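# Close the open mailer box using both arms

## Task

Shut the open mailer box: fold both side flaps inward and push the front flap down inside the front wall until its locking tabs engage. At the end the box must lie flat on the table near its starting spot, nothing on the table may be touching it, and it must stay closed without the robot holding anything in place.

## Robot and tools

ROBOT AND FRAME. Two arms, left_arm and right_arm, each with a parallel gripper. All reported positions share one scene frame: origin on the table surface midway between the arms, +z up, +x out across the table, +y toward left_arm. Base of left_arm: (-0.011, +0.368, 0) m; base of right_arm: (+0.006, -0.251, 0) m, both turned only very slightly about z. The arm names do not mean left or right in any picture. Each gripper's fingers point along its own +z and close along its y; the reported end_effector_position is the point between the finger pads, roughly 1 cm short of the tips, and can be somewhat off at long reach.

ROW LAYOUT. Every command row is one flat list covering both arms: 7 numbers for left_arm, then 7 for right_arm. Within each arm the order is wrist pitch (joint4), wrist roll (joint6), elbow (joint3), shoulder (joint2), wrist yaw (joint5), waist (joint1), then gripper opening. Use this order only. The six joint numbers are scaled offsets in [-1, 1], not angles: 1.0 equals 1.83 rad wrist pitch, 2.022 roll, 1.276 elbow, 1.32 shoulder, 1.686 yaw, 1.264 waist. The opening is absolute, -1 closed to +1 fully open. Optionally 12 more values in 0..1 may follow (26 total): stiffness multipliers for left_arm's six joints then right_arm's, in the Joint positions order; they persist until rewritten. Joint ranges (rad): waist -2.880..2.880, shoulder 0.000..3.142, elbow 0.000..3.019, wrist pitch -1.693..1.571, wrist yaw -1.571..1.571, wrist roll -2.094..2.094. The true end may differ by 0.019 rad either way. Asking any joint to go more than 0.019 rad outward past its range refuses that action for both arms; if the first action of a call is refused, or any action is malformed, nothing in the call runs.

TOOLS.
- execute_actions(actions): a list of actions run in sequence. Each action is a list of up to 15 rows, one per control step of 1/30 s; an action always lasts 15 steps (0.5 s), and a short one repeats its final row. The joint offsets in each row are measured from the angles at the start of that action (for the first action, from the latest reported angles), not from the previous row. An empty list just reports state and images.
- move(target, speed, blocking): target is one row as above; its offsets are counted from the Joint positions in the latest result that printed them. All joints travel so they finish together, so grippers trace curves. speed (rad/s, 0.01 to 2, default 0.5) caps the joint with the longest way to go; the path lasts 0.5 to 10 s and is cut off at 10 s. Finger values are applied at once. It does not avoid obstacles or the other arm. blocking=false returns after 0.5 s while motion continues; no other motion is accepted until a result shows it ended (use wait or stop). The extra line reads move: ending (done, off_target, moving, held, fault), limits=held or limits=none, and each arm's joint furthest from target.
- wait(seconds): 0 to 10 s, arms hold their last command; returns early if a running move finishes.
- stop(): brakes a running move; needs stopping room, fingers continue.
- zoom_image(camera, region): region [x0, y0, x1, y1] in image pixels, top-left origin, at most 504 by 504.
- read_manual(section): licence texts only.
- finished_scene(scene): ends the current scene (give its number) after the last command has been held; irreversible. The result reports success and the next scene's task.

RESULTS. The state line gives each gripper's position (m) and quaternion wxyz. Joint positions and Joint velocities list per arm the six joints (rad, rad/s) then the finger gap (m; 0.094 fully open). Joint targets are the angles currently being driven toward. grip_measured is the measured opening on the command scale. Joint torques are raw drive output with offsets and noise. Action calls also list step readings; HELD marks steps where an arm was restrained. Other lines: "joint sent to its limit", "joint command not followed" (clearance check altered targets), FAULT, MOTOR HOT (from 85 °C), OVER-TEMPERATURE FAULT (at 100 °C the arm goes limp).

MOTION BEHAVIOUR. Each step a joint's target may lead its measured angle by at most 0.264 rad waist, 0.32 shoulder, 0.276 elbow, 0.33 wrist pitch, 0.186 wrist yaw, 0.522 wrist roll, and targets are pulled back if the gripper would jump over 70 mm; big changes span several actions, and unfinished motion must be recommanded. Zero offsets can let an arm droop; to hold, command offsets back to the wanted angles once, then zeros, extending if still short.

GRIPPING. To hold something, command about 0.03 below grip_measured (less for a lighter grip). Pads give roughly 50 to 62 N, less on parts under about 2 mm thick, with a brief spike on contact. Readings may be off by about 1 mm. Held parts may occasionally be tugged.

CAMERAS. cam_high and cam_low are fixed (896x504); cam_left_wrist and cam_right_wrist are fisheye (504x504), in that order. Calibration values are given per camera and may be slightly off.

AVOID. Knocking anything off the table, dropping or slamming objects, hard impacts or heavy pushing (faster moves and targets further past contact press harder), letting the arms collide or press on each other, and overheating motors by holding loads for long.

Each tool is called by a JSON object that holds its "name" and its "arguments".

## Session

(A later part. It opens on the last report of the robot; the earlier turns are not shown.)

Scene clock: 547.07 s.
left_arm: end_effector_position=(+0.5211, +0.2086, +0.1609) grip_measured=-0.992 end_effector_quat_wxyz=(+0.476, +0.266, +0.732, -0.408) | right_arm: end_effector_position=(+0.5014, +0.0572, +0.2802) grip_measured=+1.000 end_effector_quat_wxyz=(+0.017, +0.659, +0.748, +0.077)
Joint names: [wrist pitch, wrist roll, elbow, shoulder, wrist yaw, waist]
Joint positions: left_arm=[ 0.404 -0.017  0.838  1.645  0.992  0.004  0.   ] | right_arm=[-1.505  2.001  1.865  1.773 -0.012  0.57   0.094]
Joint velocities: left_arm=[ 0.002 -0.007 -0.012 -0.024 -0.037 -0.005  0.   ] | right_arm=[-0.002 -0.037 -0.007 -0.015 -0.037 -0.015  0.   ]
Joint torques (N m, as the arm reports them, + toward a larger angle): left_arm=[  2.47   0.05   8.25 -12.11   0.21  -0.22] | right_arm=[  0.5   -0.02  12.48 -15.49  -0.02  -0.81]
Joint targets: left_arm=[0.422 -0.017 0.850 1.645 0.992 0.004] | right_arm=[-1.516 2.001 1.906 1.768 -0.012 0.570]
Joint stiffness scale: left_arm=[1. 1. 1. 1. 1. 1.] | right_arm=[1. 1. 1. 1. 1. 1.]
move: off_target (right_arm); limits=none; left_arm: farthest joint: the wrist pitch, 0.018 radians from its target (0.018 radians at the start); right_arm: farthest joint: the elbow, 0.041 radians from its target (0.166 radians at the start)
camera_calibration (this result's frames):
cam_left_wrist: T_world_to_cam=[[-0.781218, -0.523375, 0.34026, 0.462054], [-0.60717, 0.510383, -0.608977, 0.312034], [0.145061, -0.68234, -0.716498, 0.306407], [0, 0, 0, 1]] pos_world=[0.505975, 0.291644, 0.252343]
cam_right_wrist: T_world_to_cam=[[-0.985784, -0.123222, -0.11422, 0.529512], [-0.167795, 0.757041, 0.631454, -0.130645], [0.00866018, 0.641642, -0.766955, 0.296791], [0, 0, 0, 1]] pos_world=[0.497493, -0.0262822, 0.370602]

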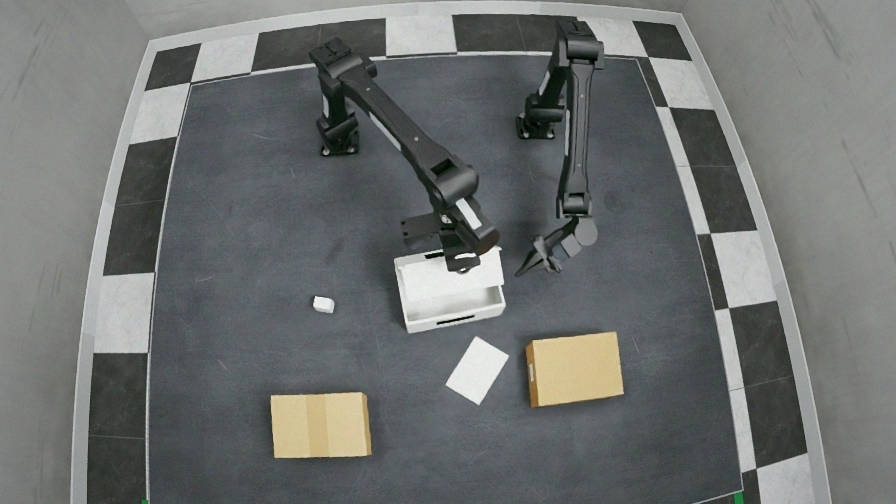

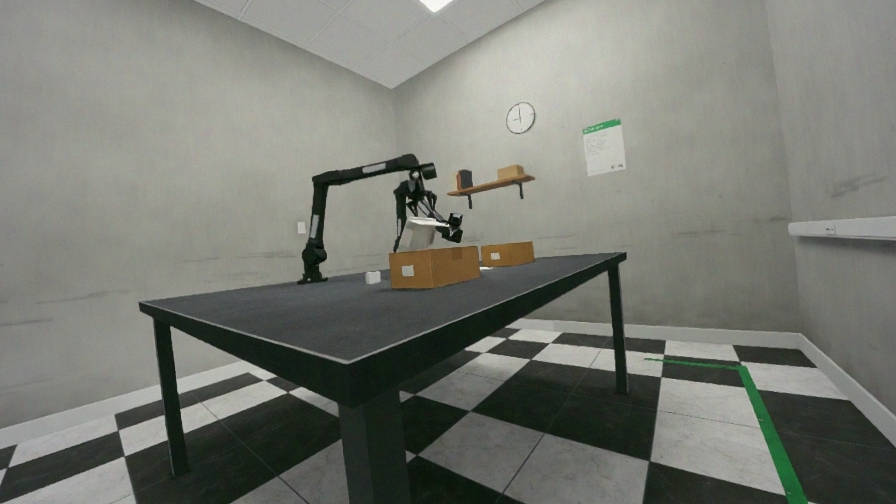

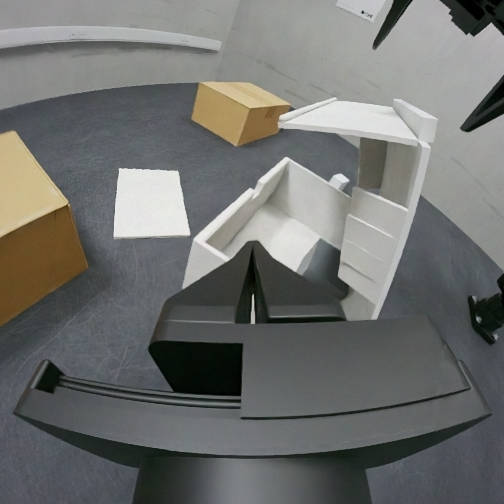

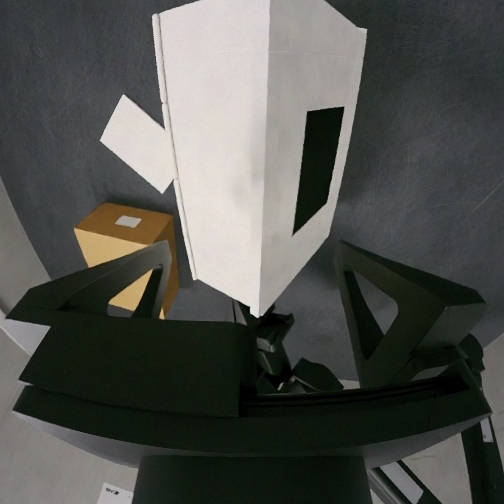

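{"name": "move", "arguments": {"target": [0.01,0,0.01,0,0,0.05,-1, -0.045,0,-0.085,-0.1,0,0.02,-1], "speed": 0.3}}

{"name": "move", "arguments": {"target": [0.01,0,0.01,0,0,0,-1, 0.118,0,-0.165,0.01,0,0,-1], "speed": 0.2}}

{"name": "move", "arguments": {"target": [0.01,0,0.19,0.16,0,0,-1, 0.04,0,0.125,0.15,0,-0.055,-1], "speed": 0.1}}

Scene clock: 575.13 s.
left_arm: end_effector_position=(+0.5300, +0.2420, +0.1612) grip_measured=-0.992 end_effector_quat_wxyz=(+0.489, +0.244, +0.740, -0.393) | right_arm: end_effector_position=(+0.4447, +0.0295, +0.3056) grip_measured=-0.996 end_effector_quat_wxyz=(+0.010, +0.656, +0.753, +0.056)
Joint names: [wrist pitch, wrist roll, elbow, shoulder, wrist yaw, waist]
Joint positions: left_arm=[ 0.406 -0.017  0.838  1.645  0.992  0.066  0.   ] | right_arm=[-1.578  2.001  1.754  1.634 -0.012  0.582  0.   ]
Joint velocities: left_arm=[-0.002 -0.007 -0.007 -0.005 -0.022  0.015  0.001] | right_arm=[-0.022  0.037  0.002 -0.005 -0.051  0.005  0.   ]
Joint torques (N m, as the arm reports them, + toward a larger angle): left_arm=[  2.43   0.06   8.25 -12.04   0.21   0.12] | right_arm=[  0.5    0.01   9.15 -12.45   0.     0.1 ]
Joint targets: left_arm=[0.423 -0.017 0.850 1.645 0.992 0.067] | right_arm=[-1.588 2.001 1.757 1.641 -0.012 0.595]
Joint stiffness scale: left_arm=[1. 1. 1. 1. 1. 1.] | right_arm=[1. 1. 1. 1. 1. 1.]
move: done; limits=none; left_arm: farthest joint: the wrist pitch, 0.017 radians from its target (0.018 radians at the start); right_arm: farthest joint: the waist, 0.013 radians from its target (0.025 radians at the start)
camera_calibration (this result's frames):
cam_left_wrist: T_world_to_cam=[[-0.747704, -0.570926, 0.33909, 0.480391], [-0.636783, 0.471699, -0.609925, 0.325806], [0.188274, -0.67197, -0.716247, 0.302593], [0, 0, 0, 1]] pos_world=[0.509688, 0.323919, 0.252552]
cam_right_wrist: T_world_to_cam=[[-0.987747, -0.1375, -0.073819, 0.462067], [-0.153469, 0.769926, 0.619404, -0.138326], [-0.0283329, 0.623144, -0.781594, 0.355945], [0, 0, 0, 1]] pos_world=[0.445262, -0.05177, 0.397993]

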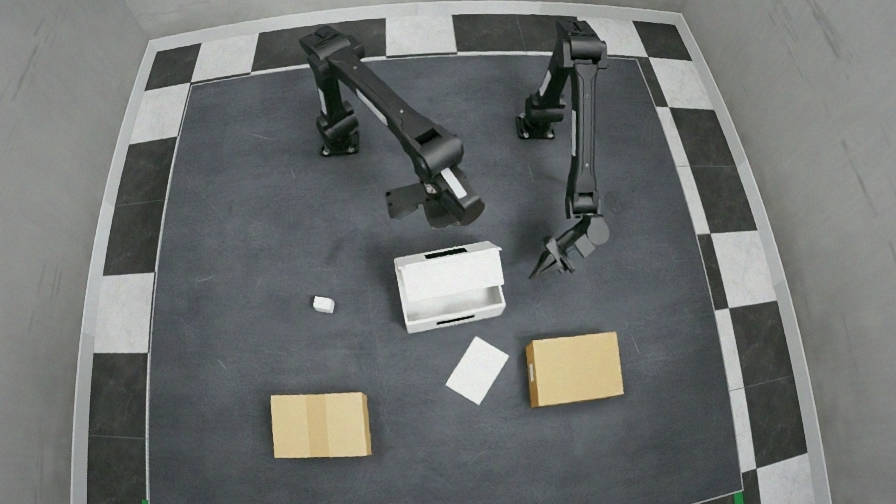

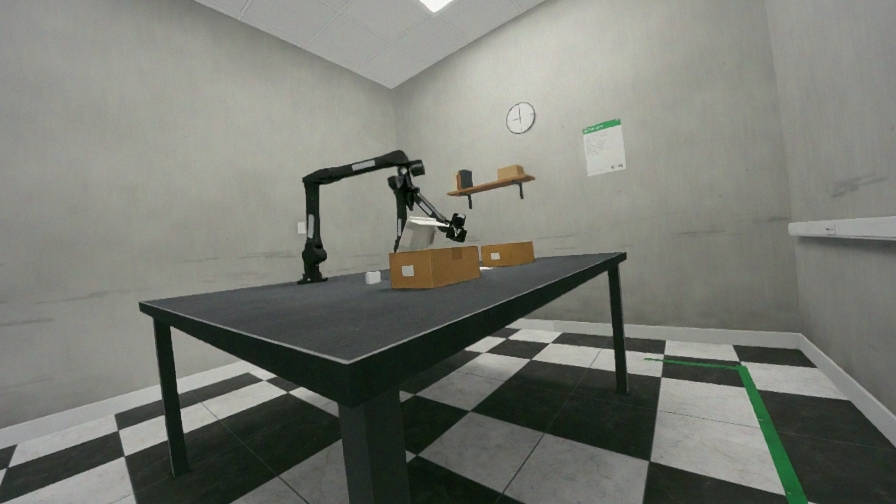

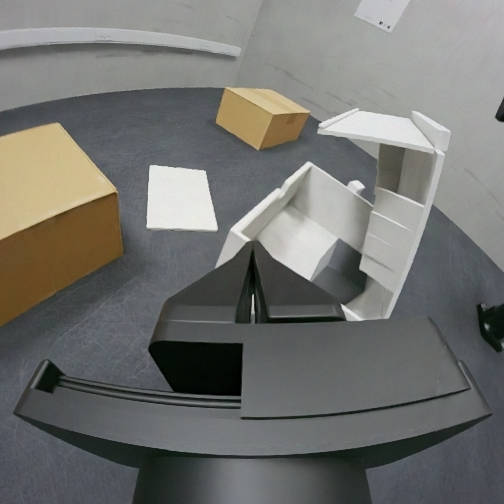

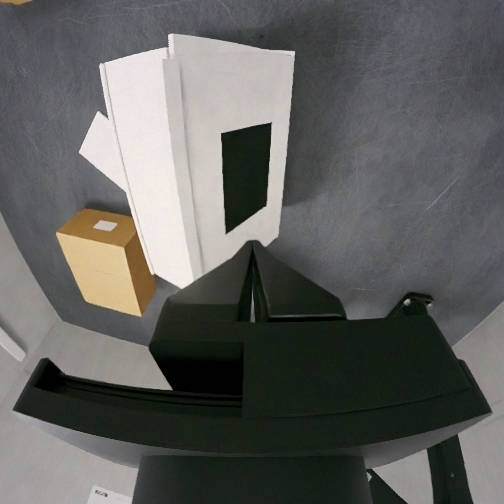

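Scene clock: 576.63 s.
left_arm: end_effector_position=(+0.5300, +0.2420, +0.1612) grip_measured=-0.992 end_effector_quat_wxyz=(+0.489, +0.244, +0.740, -0.393) | right_arm: end_effector_position=(+0.4434, +0.0287, +0.2217) grip_measured=-0.996 end_effector_quat_wxyz=(+0.008, +0.656, +0.753, +0.049)
Joint names: [wrist pitch, wrist roll, elbow, shoulder, wrist yaw, waist]
Joint positions: left_arm=[ 0.406 -0.017  0.838  1.645  0.992  0.066  0.   ] | right_arm=[-1.375  2.001  1.54   1.638 -0.012  0.582  0.   ]
Joint velocities: left_arm=[ 0.002 -0.037  0.002  0.005  0.022 -0.005 -0.   ] | right_arm=[-0.017  0.007 -0.012 -0.015 -0.125 -0.005 -0.   ]
Joint torques (N m, as the arm reports them, + toward a larger angle): left_arm=[  2.5    0.05   8.22 -12.02   0.21  -0.15] | right_arm=[  1.42   0.     9.3  -12.48  -0.02   0.07]
Joint targets: left_arm=[0.424 -0.017 0.850 1.645 0.992 0.066] | right_arm=[-1.361 2.001 1.544 1.648 -0.012 0.582]
Joint stiffness scale: left_arm=[1. 1. 1. 1. 1. 1.] | right_arm=[1. 1. 1. 1. 1. 1.]
move: done; limits=none; left_arm: farthest joint: the wrist pitch, 0.019 radians from its target (0.019 radians at the start); right_arm: farthest joint: the wrist pitch, 0.013 radians from its target (0.216 radians at the start)
camera_calibration (this result's frames):
cam_left_wrist: T_world_to_cam=[[-0.747704, -0.570926, 0.33909, 0.480391], [-0.636783, 0.471699, -0.609925, 0.325806], [0.188274, -0.67197, -0.716247, 0.302593], [0, 0, 0, 1]] pos_world=[0.509688, 0.323919, 0.252552]
cam_right_wrist: T_world_to_cam=[[-0.988608, -0.138048, -0.0599689, 0.451807], [-0.145523, 0.774982, 0.615001, -0.0886202], [-0.0384248, 0.616722, -0.786243, 0.296545], [0, 0, 0, 1]] pos_world=[0.445159, -0.0518355, 0.314752]

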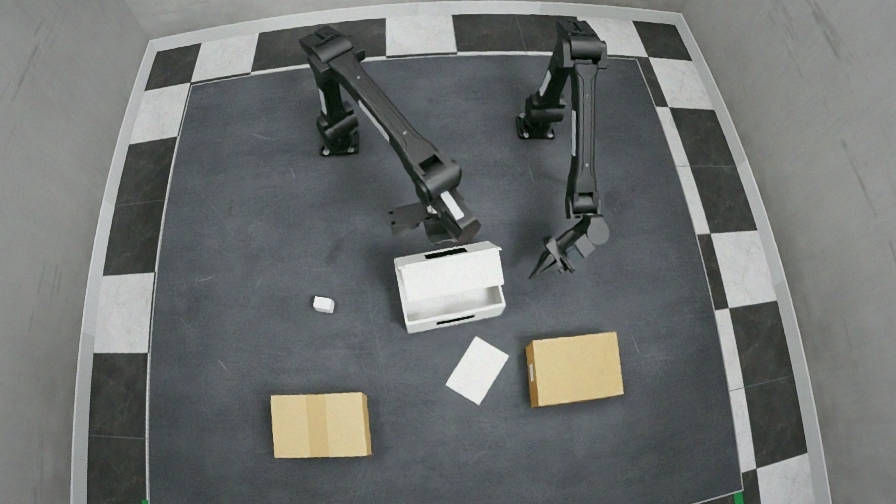

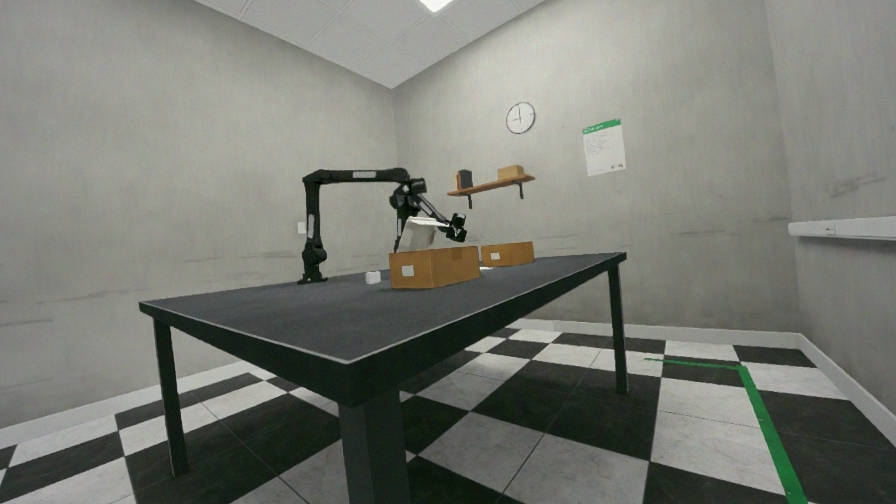

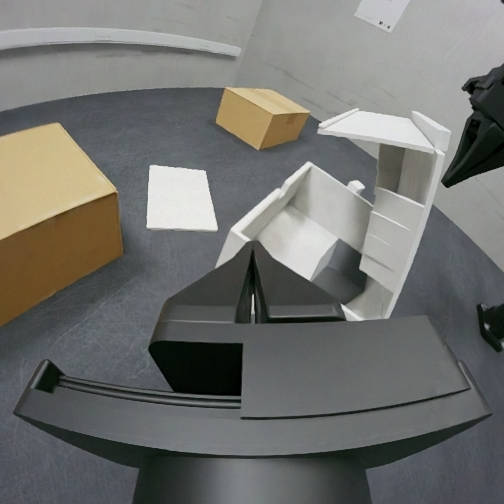

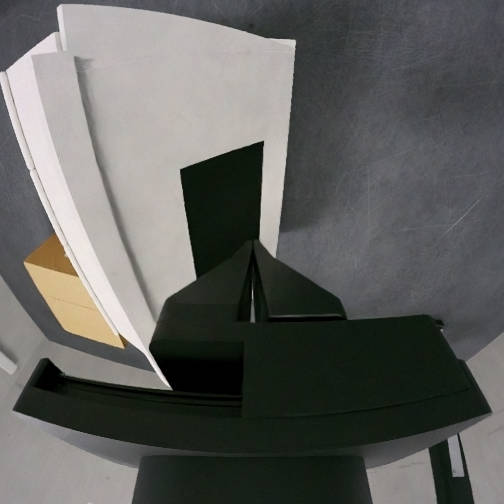

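Scene clock: 579.40 s.
left_arm: end_effector_position=(+0.6023, +0.2445, +0.1408) grip_measured=-0.992 end_effector_quat_wxyz=(+0.493, +0.246, +0.737, -0.391) | right_arm: end_effector_position=(+0.5112, +0.0343, +0.1722) grip_measured=-0.996 end_effector_quat_wxyz=(+0.008, +0.677, +0.735, +0.044)
Joint names: [wrist pitch, wrist roll, elbow, shoulder, wrist yaw, waist]
Joint positions: left_arm=[ 0.407 -0.017  1.038  1.836  0.992  0.066  0.   ] | right_arm=[-1.315  2.001  1.655  1.822 -0.012  0.528  0.   ]
Joint velocities: left_arm=[-0.017  0.037 -0.007 -0.015 -0.022 -0.015  0.001] | right_arm=[-0.002  0.037  0.002 -0.015  0.022 -0.005 -0.001]
Joint torques (N m, as the arm reports them, + toward a larger angle): left_arm=[  2.43   0.04  10.78 -13.     0.21  -0.2 ] | right_arm=[  1.35  -0.03  12.38 -14.34   0.02  -1.64]
Joint targets: left_arm=[0.424 -0.017 1.080 1.856 0.992 0.066] | right_arm=[-1.302 2.001 1.699 1.836 -0.012 0.512]
Joint stiffness scale: left_arm=[1. 1. 1. 1. 1. 1.] | right_arm=[1. 1. 1. 1. 1. 1.]
move: off_target (left_arm, right_arm); limits=none; left_arm: farthest joint: the elbow, 0.042 radians from its target (0.243 radians at the start); right_arm: farthest joint: the elbow, 0.045 radians from its target (0.160 radians at the start)
camera_calibration (this result's frames):
cam_left_wrist: T_world_to_cam=[[-0.751532, -0.571056, 0.330295, 0.546333], [-0.629766, 0.471936, -0.616985, 0.354966], [0.196455, -0.671693, -0.714307, 0.27076], [0, 0, 0, 1]] pos_world=[0.58094, 0.326333, 0.231963]
cam_right_wrist: T_world_to_cam=[[-0.99511, -0.0841902, -0.0516519, 0.516652], [-0.0981545, 0.784517, 0.61229, -0.0767317], [-0.011027, 0.614365, -0.788945, 0.243265], [0, 0, 0, 1]] pos_world=[0.509276, -0.0457594, 0.265591]

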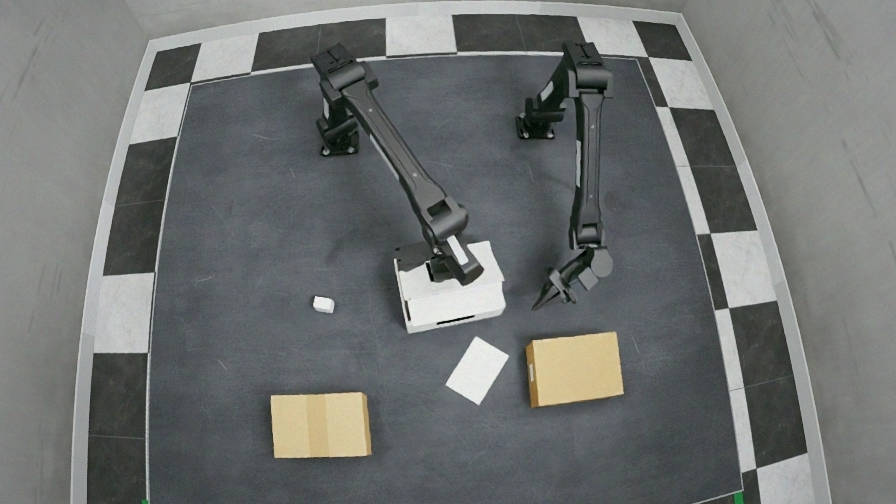

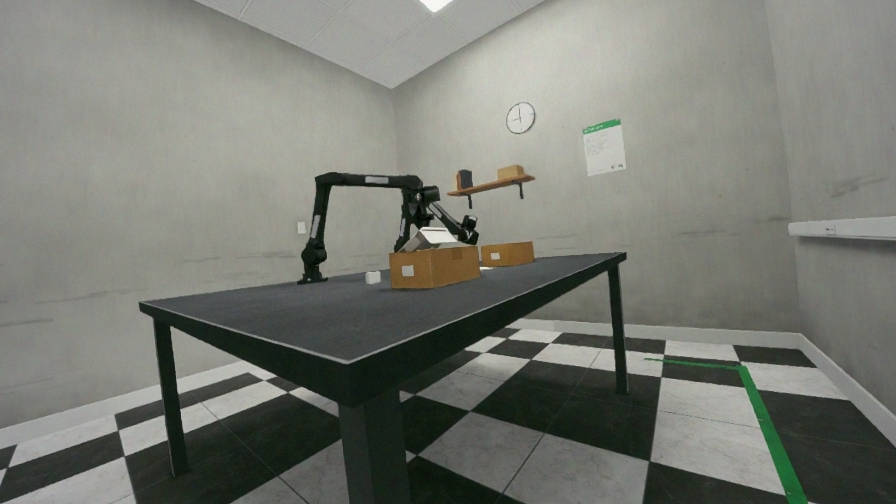

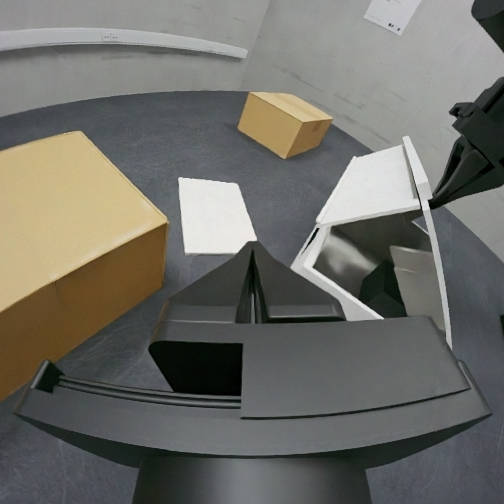

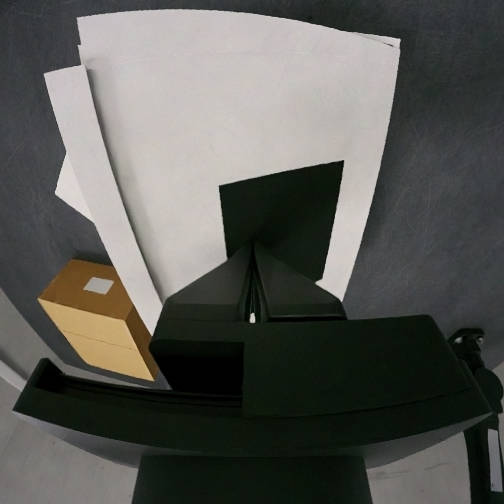

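{"name": "move", "arguments": {"target": [-0.06,0,0.235,0.115,0.094,-0.05,-1, 0.007,0,0.02,0,0,0,-1], "speed": 0.25}}

{"name": "move", "arguments": {"target": [0.01,0,0.03,0,0,-0.095,-1, 0.007,0,0.02,0,0,0,-1], "speed": 0.12}}

Scene clock: 594.13 s.
left_arm: end_effector_position=(+0.6496, +0.1948, +0.1652) grip_measured=-0.992 end_effector_quat_wxyz=(+0.467, +0.310, +0.691, -0.456) | right_arm: end_effector_position=(+0.5112, +0.0343, +0.1722) grip_measured=-0.996 end_effector_quat_wxyz=(+0.008, +0.677, +0.735, +0.044)
Joint names: [wrist pitch, wrist roll, elbow, shoulder, wrist yaw, waist]
Joint positions: left_arm=[ 0.303 -0.017  1.295  1.964  1.146  0.008  0.   ] | right_arm=[-1.315  2.001  1.655  1.822 -0.012  0.528  0.   ]
Joint velocities: left_arm=[-0.002 -0.007 -0.002 -0.005 -0.007 -0.005  0.   ] | right_arm=[-0.012 -0.007  0.017 -0.005  0.007 -0.005 -0.   ]
Joint torques (N m, as the arm reports them, + toward a larger angle): left_arm=[  1.28   0.05  11.5  -15.59   0.41  -0.48] | right_arm=[  1.35  -0.1   10.73 -15.37  -0.01  -0.05]
Joint targets: left_arm=[0.297 -0.017 1.338 1.987 1.150 0.003] | right_arm=[-1.302 2.001 1.680 1.822 -0.012 0.528]
Joint stiffness scale: left_arm=[1. 1. 1. 1. 1. 1.] | right_arm=[1. 1. 1. 1. 1. 1.]
move: off_target (left_arm, right_arm); limits=none; left_arm: farthest joint: the elbow, 0.043 radians from its target (0.300 radians at the start); right_arm: farthest joint: the elbow, 0.026 radians from its target (0.026 radians at the start)
camera_calibration (this result's frames):
cam_left_wrist: T_world_to_cam=[[-0.856676, -0.389634, 0.33807, 0.577122], [-0.510949, 0.550743, -0.66001, 0.337795], [0.0709725, -0.738151, -0.670892, 0.332855], [0, 0, 0, 1]] pos_world=[0.643379, 0.284526, 0.25115]
cam_right_wrist: T_world_to_cam=[[-0.99511, -0.0841902, -0.0516519, 0.516652], [-0.0981545, 0.784517, 0.61229, -0.0767317], [-0.011027, 0.614365, -0.788945, 0.243265], [0, 0, 0, 1]] pos_world=[0.509276, -0.0457594, 0.265591]

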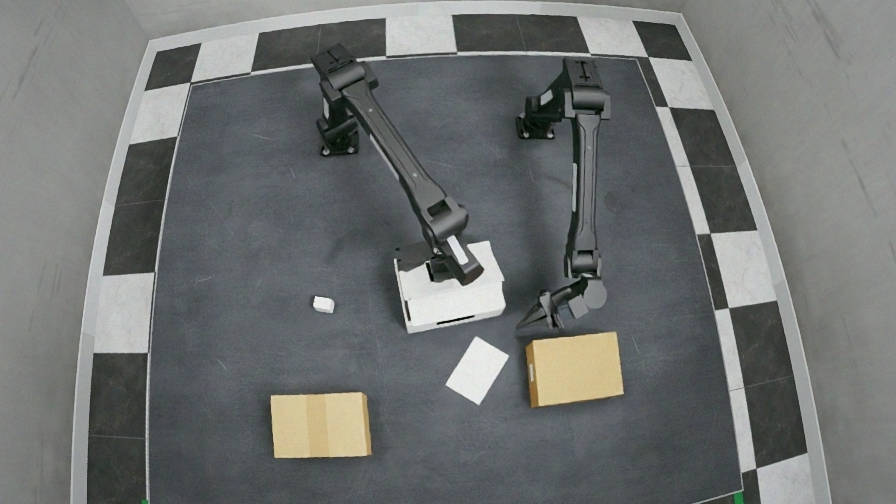

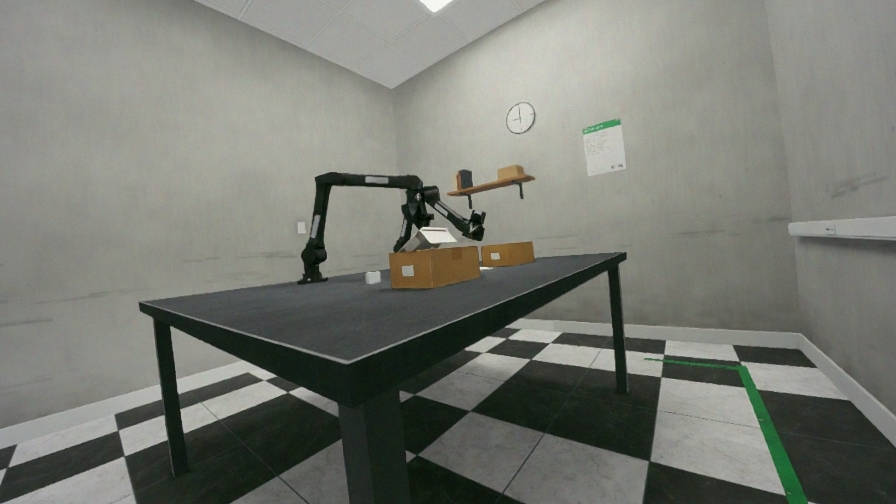

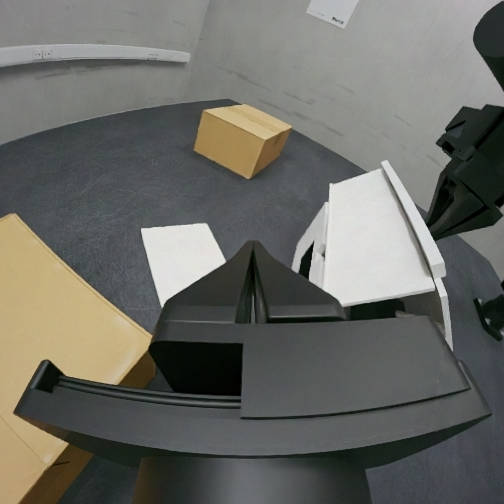

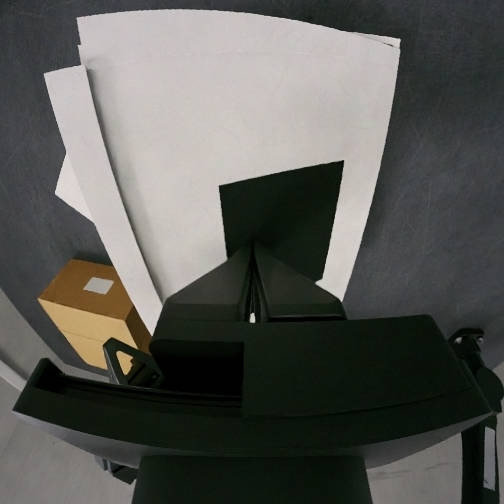

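Scene clock: 595.53 s.
left_arm: end_effector_position=(+0.6240, +0.1171, +0.1651) grip_measured=-0.992 end_effector_quat_wxyz=(+0.439, +0.351, +0.671, -0.483) | right_arm: end_effector_position=(+0.5112, +0.0343, +0.1722) grip_measured=-0.996 end_effector_quat_wxyz=(+0.008, +0.677, +0.735, +0.044)
Joint names: [wrist pitch, wrist roll, elbow, shoulder, wrist yaw, waist]
Joint positions: left_arm=[ 0.304 -0.017  1.294  1.964  1.146 -0.112  0.   ] | right_arm=[-1.315  2.001  1.655  1.822 -0.012  0.528  0.   ]
Joint velocities: left_arm=[ 0.002  0.007 -0.012 -0.005 -0.081  0.005  0.   ] | right_arm=[ 0.007  0.051 -0.007 -0.015  0.037  0.015 -0.   ]
Joint torques (N m, as the arm reports them, + toward a larger angle): left_arm=[  2.33   0.05  11.15 -17.08   0.21   0.04] | right_arm=[  1.31  -0.02  10.8  -15.15  -0.01  -0.95]
Joint targets: left_arm=[0.321 -0.017 1.333 1.964 1.146 -0.112] | right_arm=[-1.302 2.001 1.680 1.822 -0.012 0.528]
Joint stiffness scale: left_arm=[1. 1. 1. 1. 1. 1.] | right_arm=[1. 1. 1. 1. 1. 1.]
move: off_target (left_arm, right_arm); limits=none; left_arm: farthest joint: the elbow, 0.039 radians from its target (0.038 radians at the start); right_arm: farthest joint: the elbow, 0.026 radians from its target (0.026 radians at the start)
camera_calibration (this result's frames):
cam_left_wrist: T_world_to_cam=[[-0.897353, -0.284434, 0.337424, 0.538151], [-0.440977, 0.607781, -0.66041, 0.317148], [-0.0172365, -0.741417, -0.670823, 0.332659], [0, 0, 0, 1]] pos_world=[0.6285, 0.206951, 0.251019]
cam_right_wrist: T_world_to_cam=[[-0.99511, -0.0841902, -0.0516519, 0.516652], [-0.0981545, 0.784517, 0.61229, -0.0767317], [-0.011027, 0.614365, -0.788945, 0.243265], [0, 0, 0, 1]] pos_world=[0.509276, -0.0457594, 0.265591]

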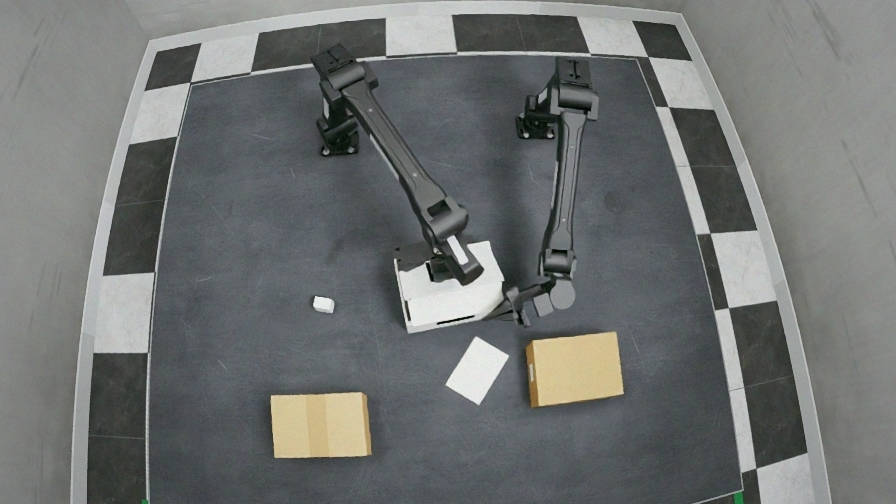

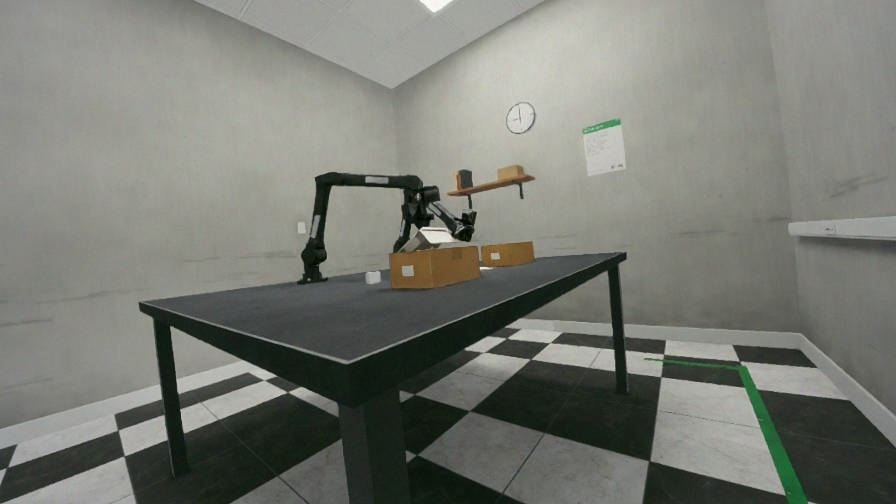

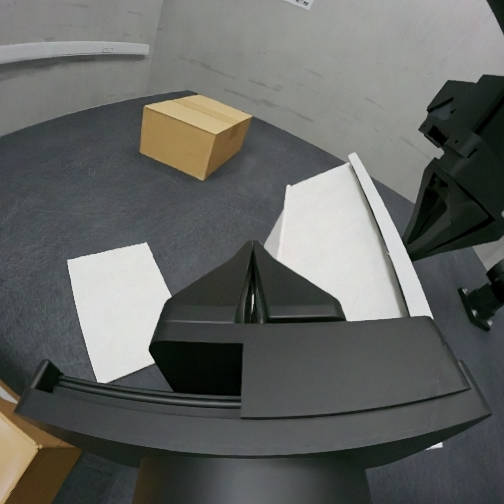

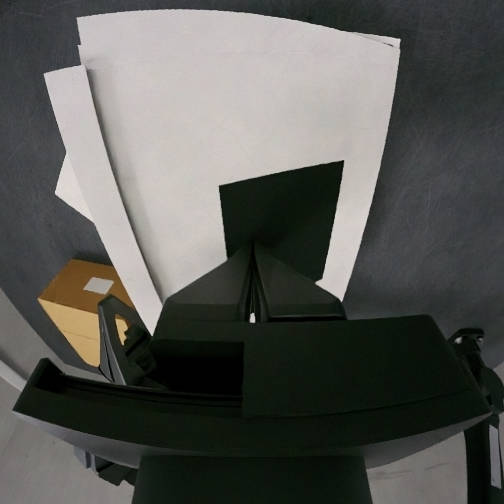

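{"name": "move", "arguments": {"target": [0.05,0,-0.118,-0.045,0,0.02,-1, 0.007,0,0.02,0,0,0,-1], "speed": 0.07}}

{"name": "zoom_image", "arguments": {"camera": "cam_low", "region": [380, 190, 500, 270]}}

{"name": "zoom_image", "arguments": {"camera": "cam_high", "region": [370, 220, 570, 360]}}

Scene clock: 609.27 s.
left_arm: end_effector_position=(+0.5858, +0.1349, +0.1264) grip_measured=-0.992 end_effector_quat_wxyz=(+0.425, +0.333, +0.688, -0.486) | right_arm: end_effector_position=(+0.5112, +0.0343, +0.1722) grip_measured=-0.996 end_effector_quat_wxyz=(+0.008, +0.677, +0.735, +0.044)
Joint names: [wrist pitch, wrist roll, elbow, shoulder, wrist yaw, waist]
Joint positions: left_arm=[ 0.38  -0.017  1.142  1.941  1.146 -0.092  0.   ] | right_arm=[-1.315  2.001  1.655  1.822 -0.012  0.528  0.   ]
Joint velocities: left_arm=[ 0.007  0.022 -0.002 -0.005  0.022  0.005  0.   ] | right_arm=[-0.012 -0.022 -0.002  0.005 -0.081 -0.005 -0.001]
Joint torques (N m, as the arm reports them, + toward a larger angle): left_arm=[  2.22   0.05   7.23 -18.67   0.25   0.39] | right_arm=[  1.3    0.02  10.96 -15.35   0.02  -0.8 ]
Joint targets: left_arm=[0.396 -0.017 1.144 1.905 1.146 -0.086] | right_arm=[-1.302 2.001 1.680 1.822 -0.012 0.528]
Joint stiffness scale: left_arm=[1. 1. 1. 1. 1. 1.] | right_arm=[1. 1. 1. 1. 1. 1.]
move: off_target (left_arm, right_arm); limits=none; left_arm: farthest joint: the shoulder, 0.036 radians from its target (0.060 radians at the start); right_arm: farthest joint: the elbow, 0.026 radians from its target (0.026 radians at the start)
camera_calibration (this result's frames):
cam_left_wrist: T_world_to_cam=[[-0.873013, -0.304176, 0.381216, 0.504796], [-0.486238, 0.603294, -0.632147, 0.287457], [-0.037701, -0.737234, -0.674585, 0.331152], [0, 0, 0, 1]] pos_world=[0.59295, 0.224262, 0.212669]
cam_right_wrist: T_world_to_cam=[[-0.99511, -0.0841902, -0.0516519, 0.516652], [-0.0981545, 0.784517, 0.61229, -0.0767317], [-0.011027, 0.614365, -0.788945, 0.243265], [0, 0, 0, 1]] pos_world=[0.509276, -0.0457594, 0.265591]

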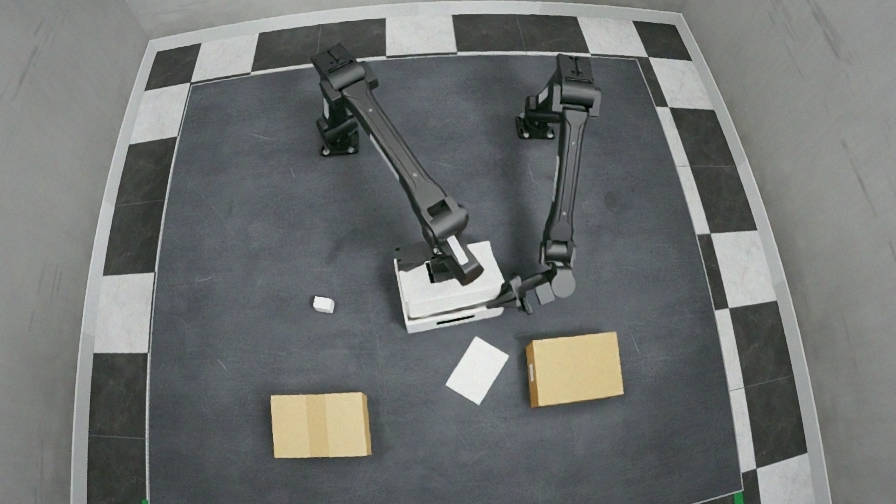

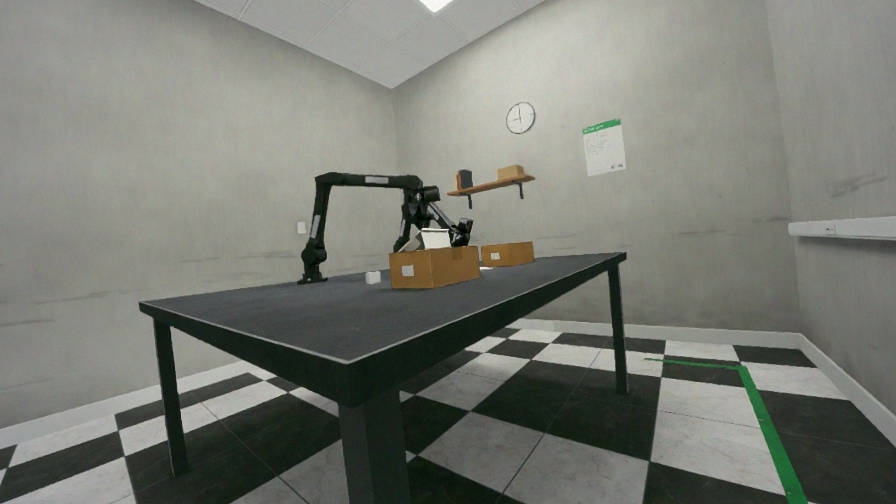

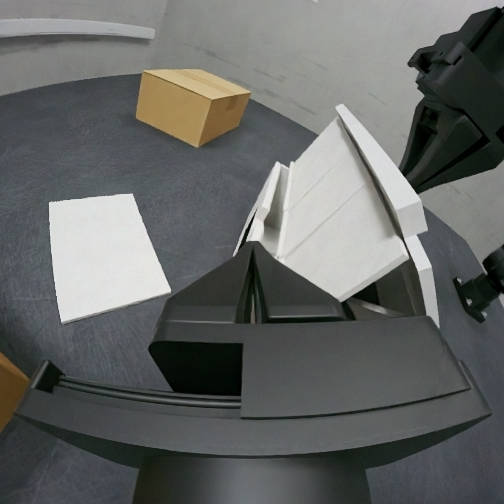

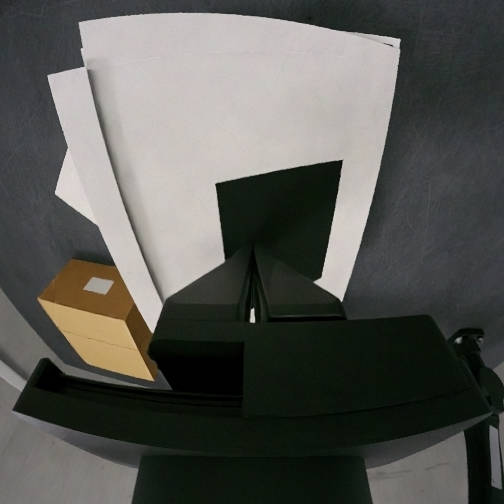

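Region (380, 190, 500, 270) of cam_low's 896x504 image, scaled by 4.200, with more detail than that image has.

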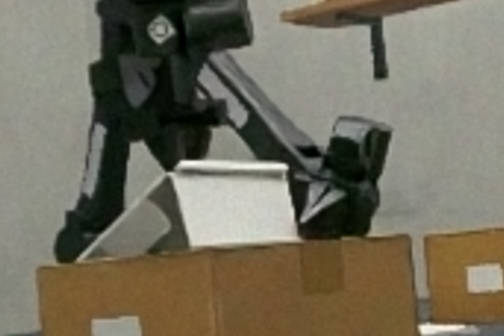

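Region (370, 220, 570, 360) of cam_high's 896x504 image, scaled by 2.520, with more detail than that image has; it fills the top 353 rows of this view, and the rest is white.

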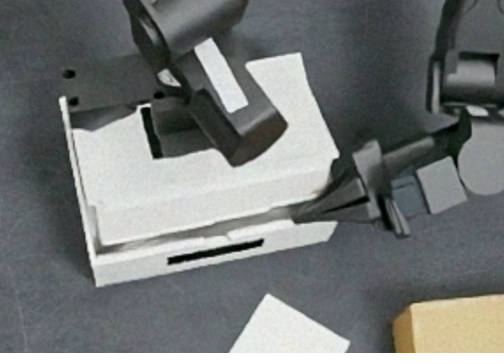

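{"name": "move", "arguments": {"target": [0.009,0,0,-0.01,0,0.012,-1, 0.04,0,-0.04,0.022,0,0,-1], "speed": 0.04}}

Scene clock: 622.00 s.
left_arm: end_effector_position=(+0.5882, +0.1413, +0.1264) grip_measured=-0.992 end_effector_quat_wxyz=(+0.427, +0.329, +0.689, -0.483) | right_arm: end_effector_position=(+0.5103, +0.0338, +0.1483) grip_measured=-0.996 end_effector_quat_wxyz=(+0.008, +0.677, +0.735, +0.044)
Joint names: [wrist pitch, wrist roll, elbow, shoulder, wrist yaw, waist]
Joint positions: left_arm=[ 0.38  -0.017  1.142  1.941  1.146 -0.082  0.   ] | right_arm=[-1.255  2.001  1.605  1.831 -0.012  0.528  0.   ]
Joint velocities: left_arm=[-0.022  0.051  0.002 -0.015  0.037  0.005  0.   ] | right_arm=[-0.007 -0.007  0.002  0.005 -0.007 -0.015 -0.001]
Joint torques (N m, as the arm reports them, + toward a larger angle): left_arm=[  2.28   0.06   7.13 -17.02   0.24   0.28] | right_arm=[  1.44  -0.02   8.61 -14.33   0.04  -1.1 ]
Joint targets: left_arm=[0.397 -0.017 1.142 1.928 1.146 -0.077] | right_arm=[-1.242 2.001 1.604 1.851 -0.012 0.528]
Joint stiffness scale: left_arm=[1. 1. 1. 1. 1. 1.] | right_arm=[1. 1. 1. 1. 1. 1.]
move: done; limits=none; left_arm: farthest joint: the wrist pitch, 0.016 radians from its target (0.016 radians at the start); right_arm: farthest joint: the shoulder, 0.020 radians from its target (0.029 radians at the start)
camera_calibration (this result's frames):
cam_left_wrist: T_world_to_cam=[[-0.869714, -0.313484, 0.381216, 0.508258], [-0.492654, 0.598066, -0.632147, 0.28931], [-0.0298244, -0.737594, -0.674585, 0.331372], [0, 0, 0, 1]] pos_world=[0.594452, 0.230722, 0.212669]
cam_right_wrist: T_world_to_cam=[[-0.995093, -0.0841805, -0.0519985, 0.514541], [-0.0983581, 0.784403, 0.612404, -0.0617505], [-0.0107647, 0.614513, -0.788833, 0.22461], [0, 0, 0, 1]] pos_world=[0.50836, -0.0462744, 0.241752]

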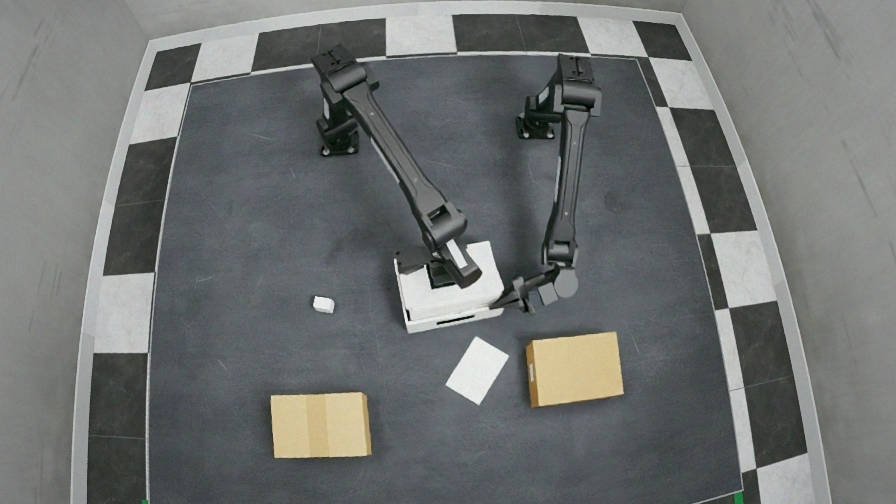

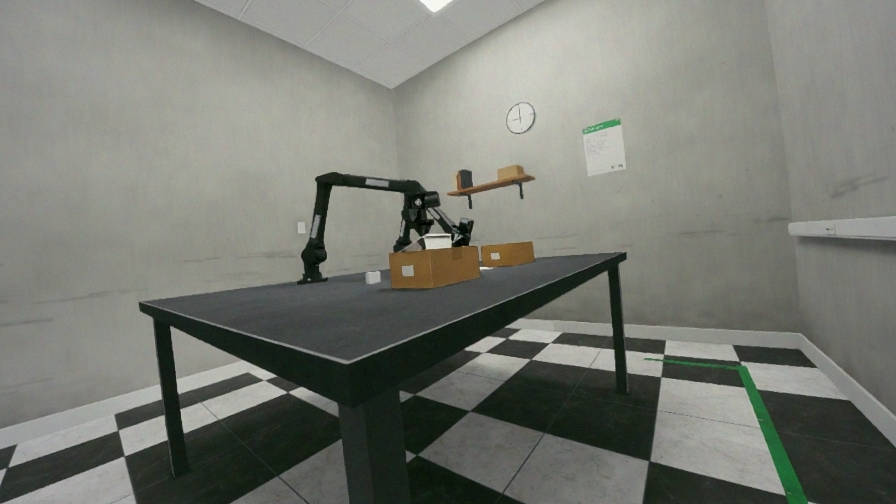

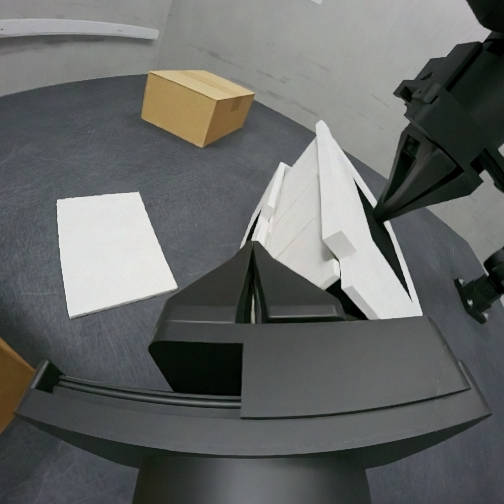

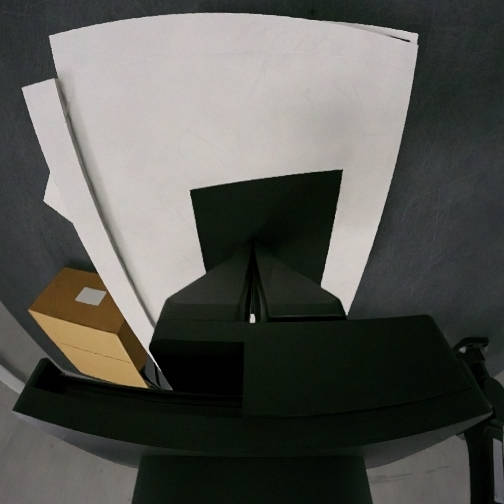

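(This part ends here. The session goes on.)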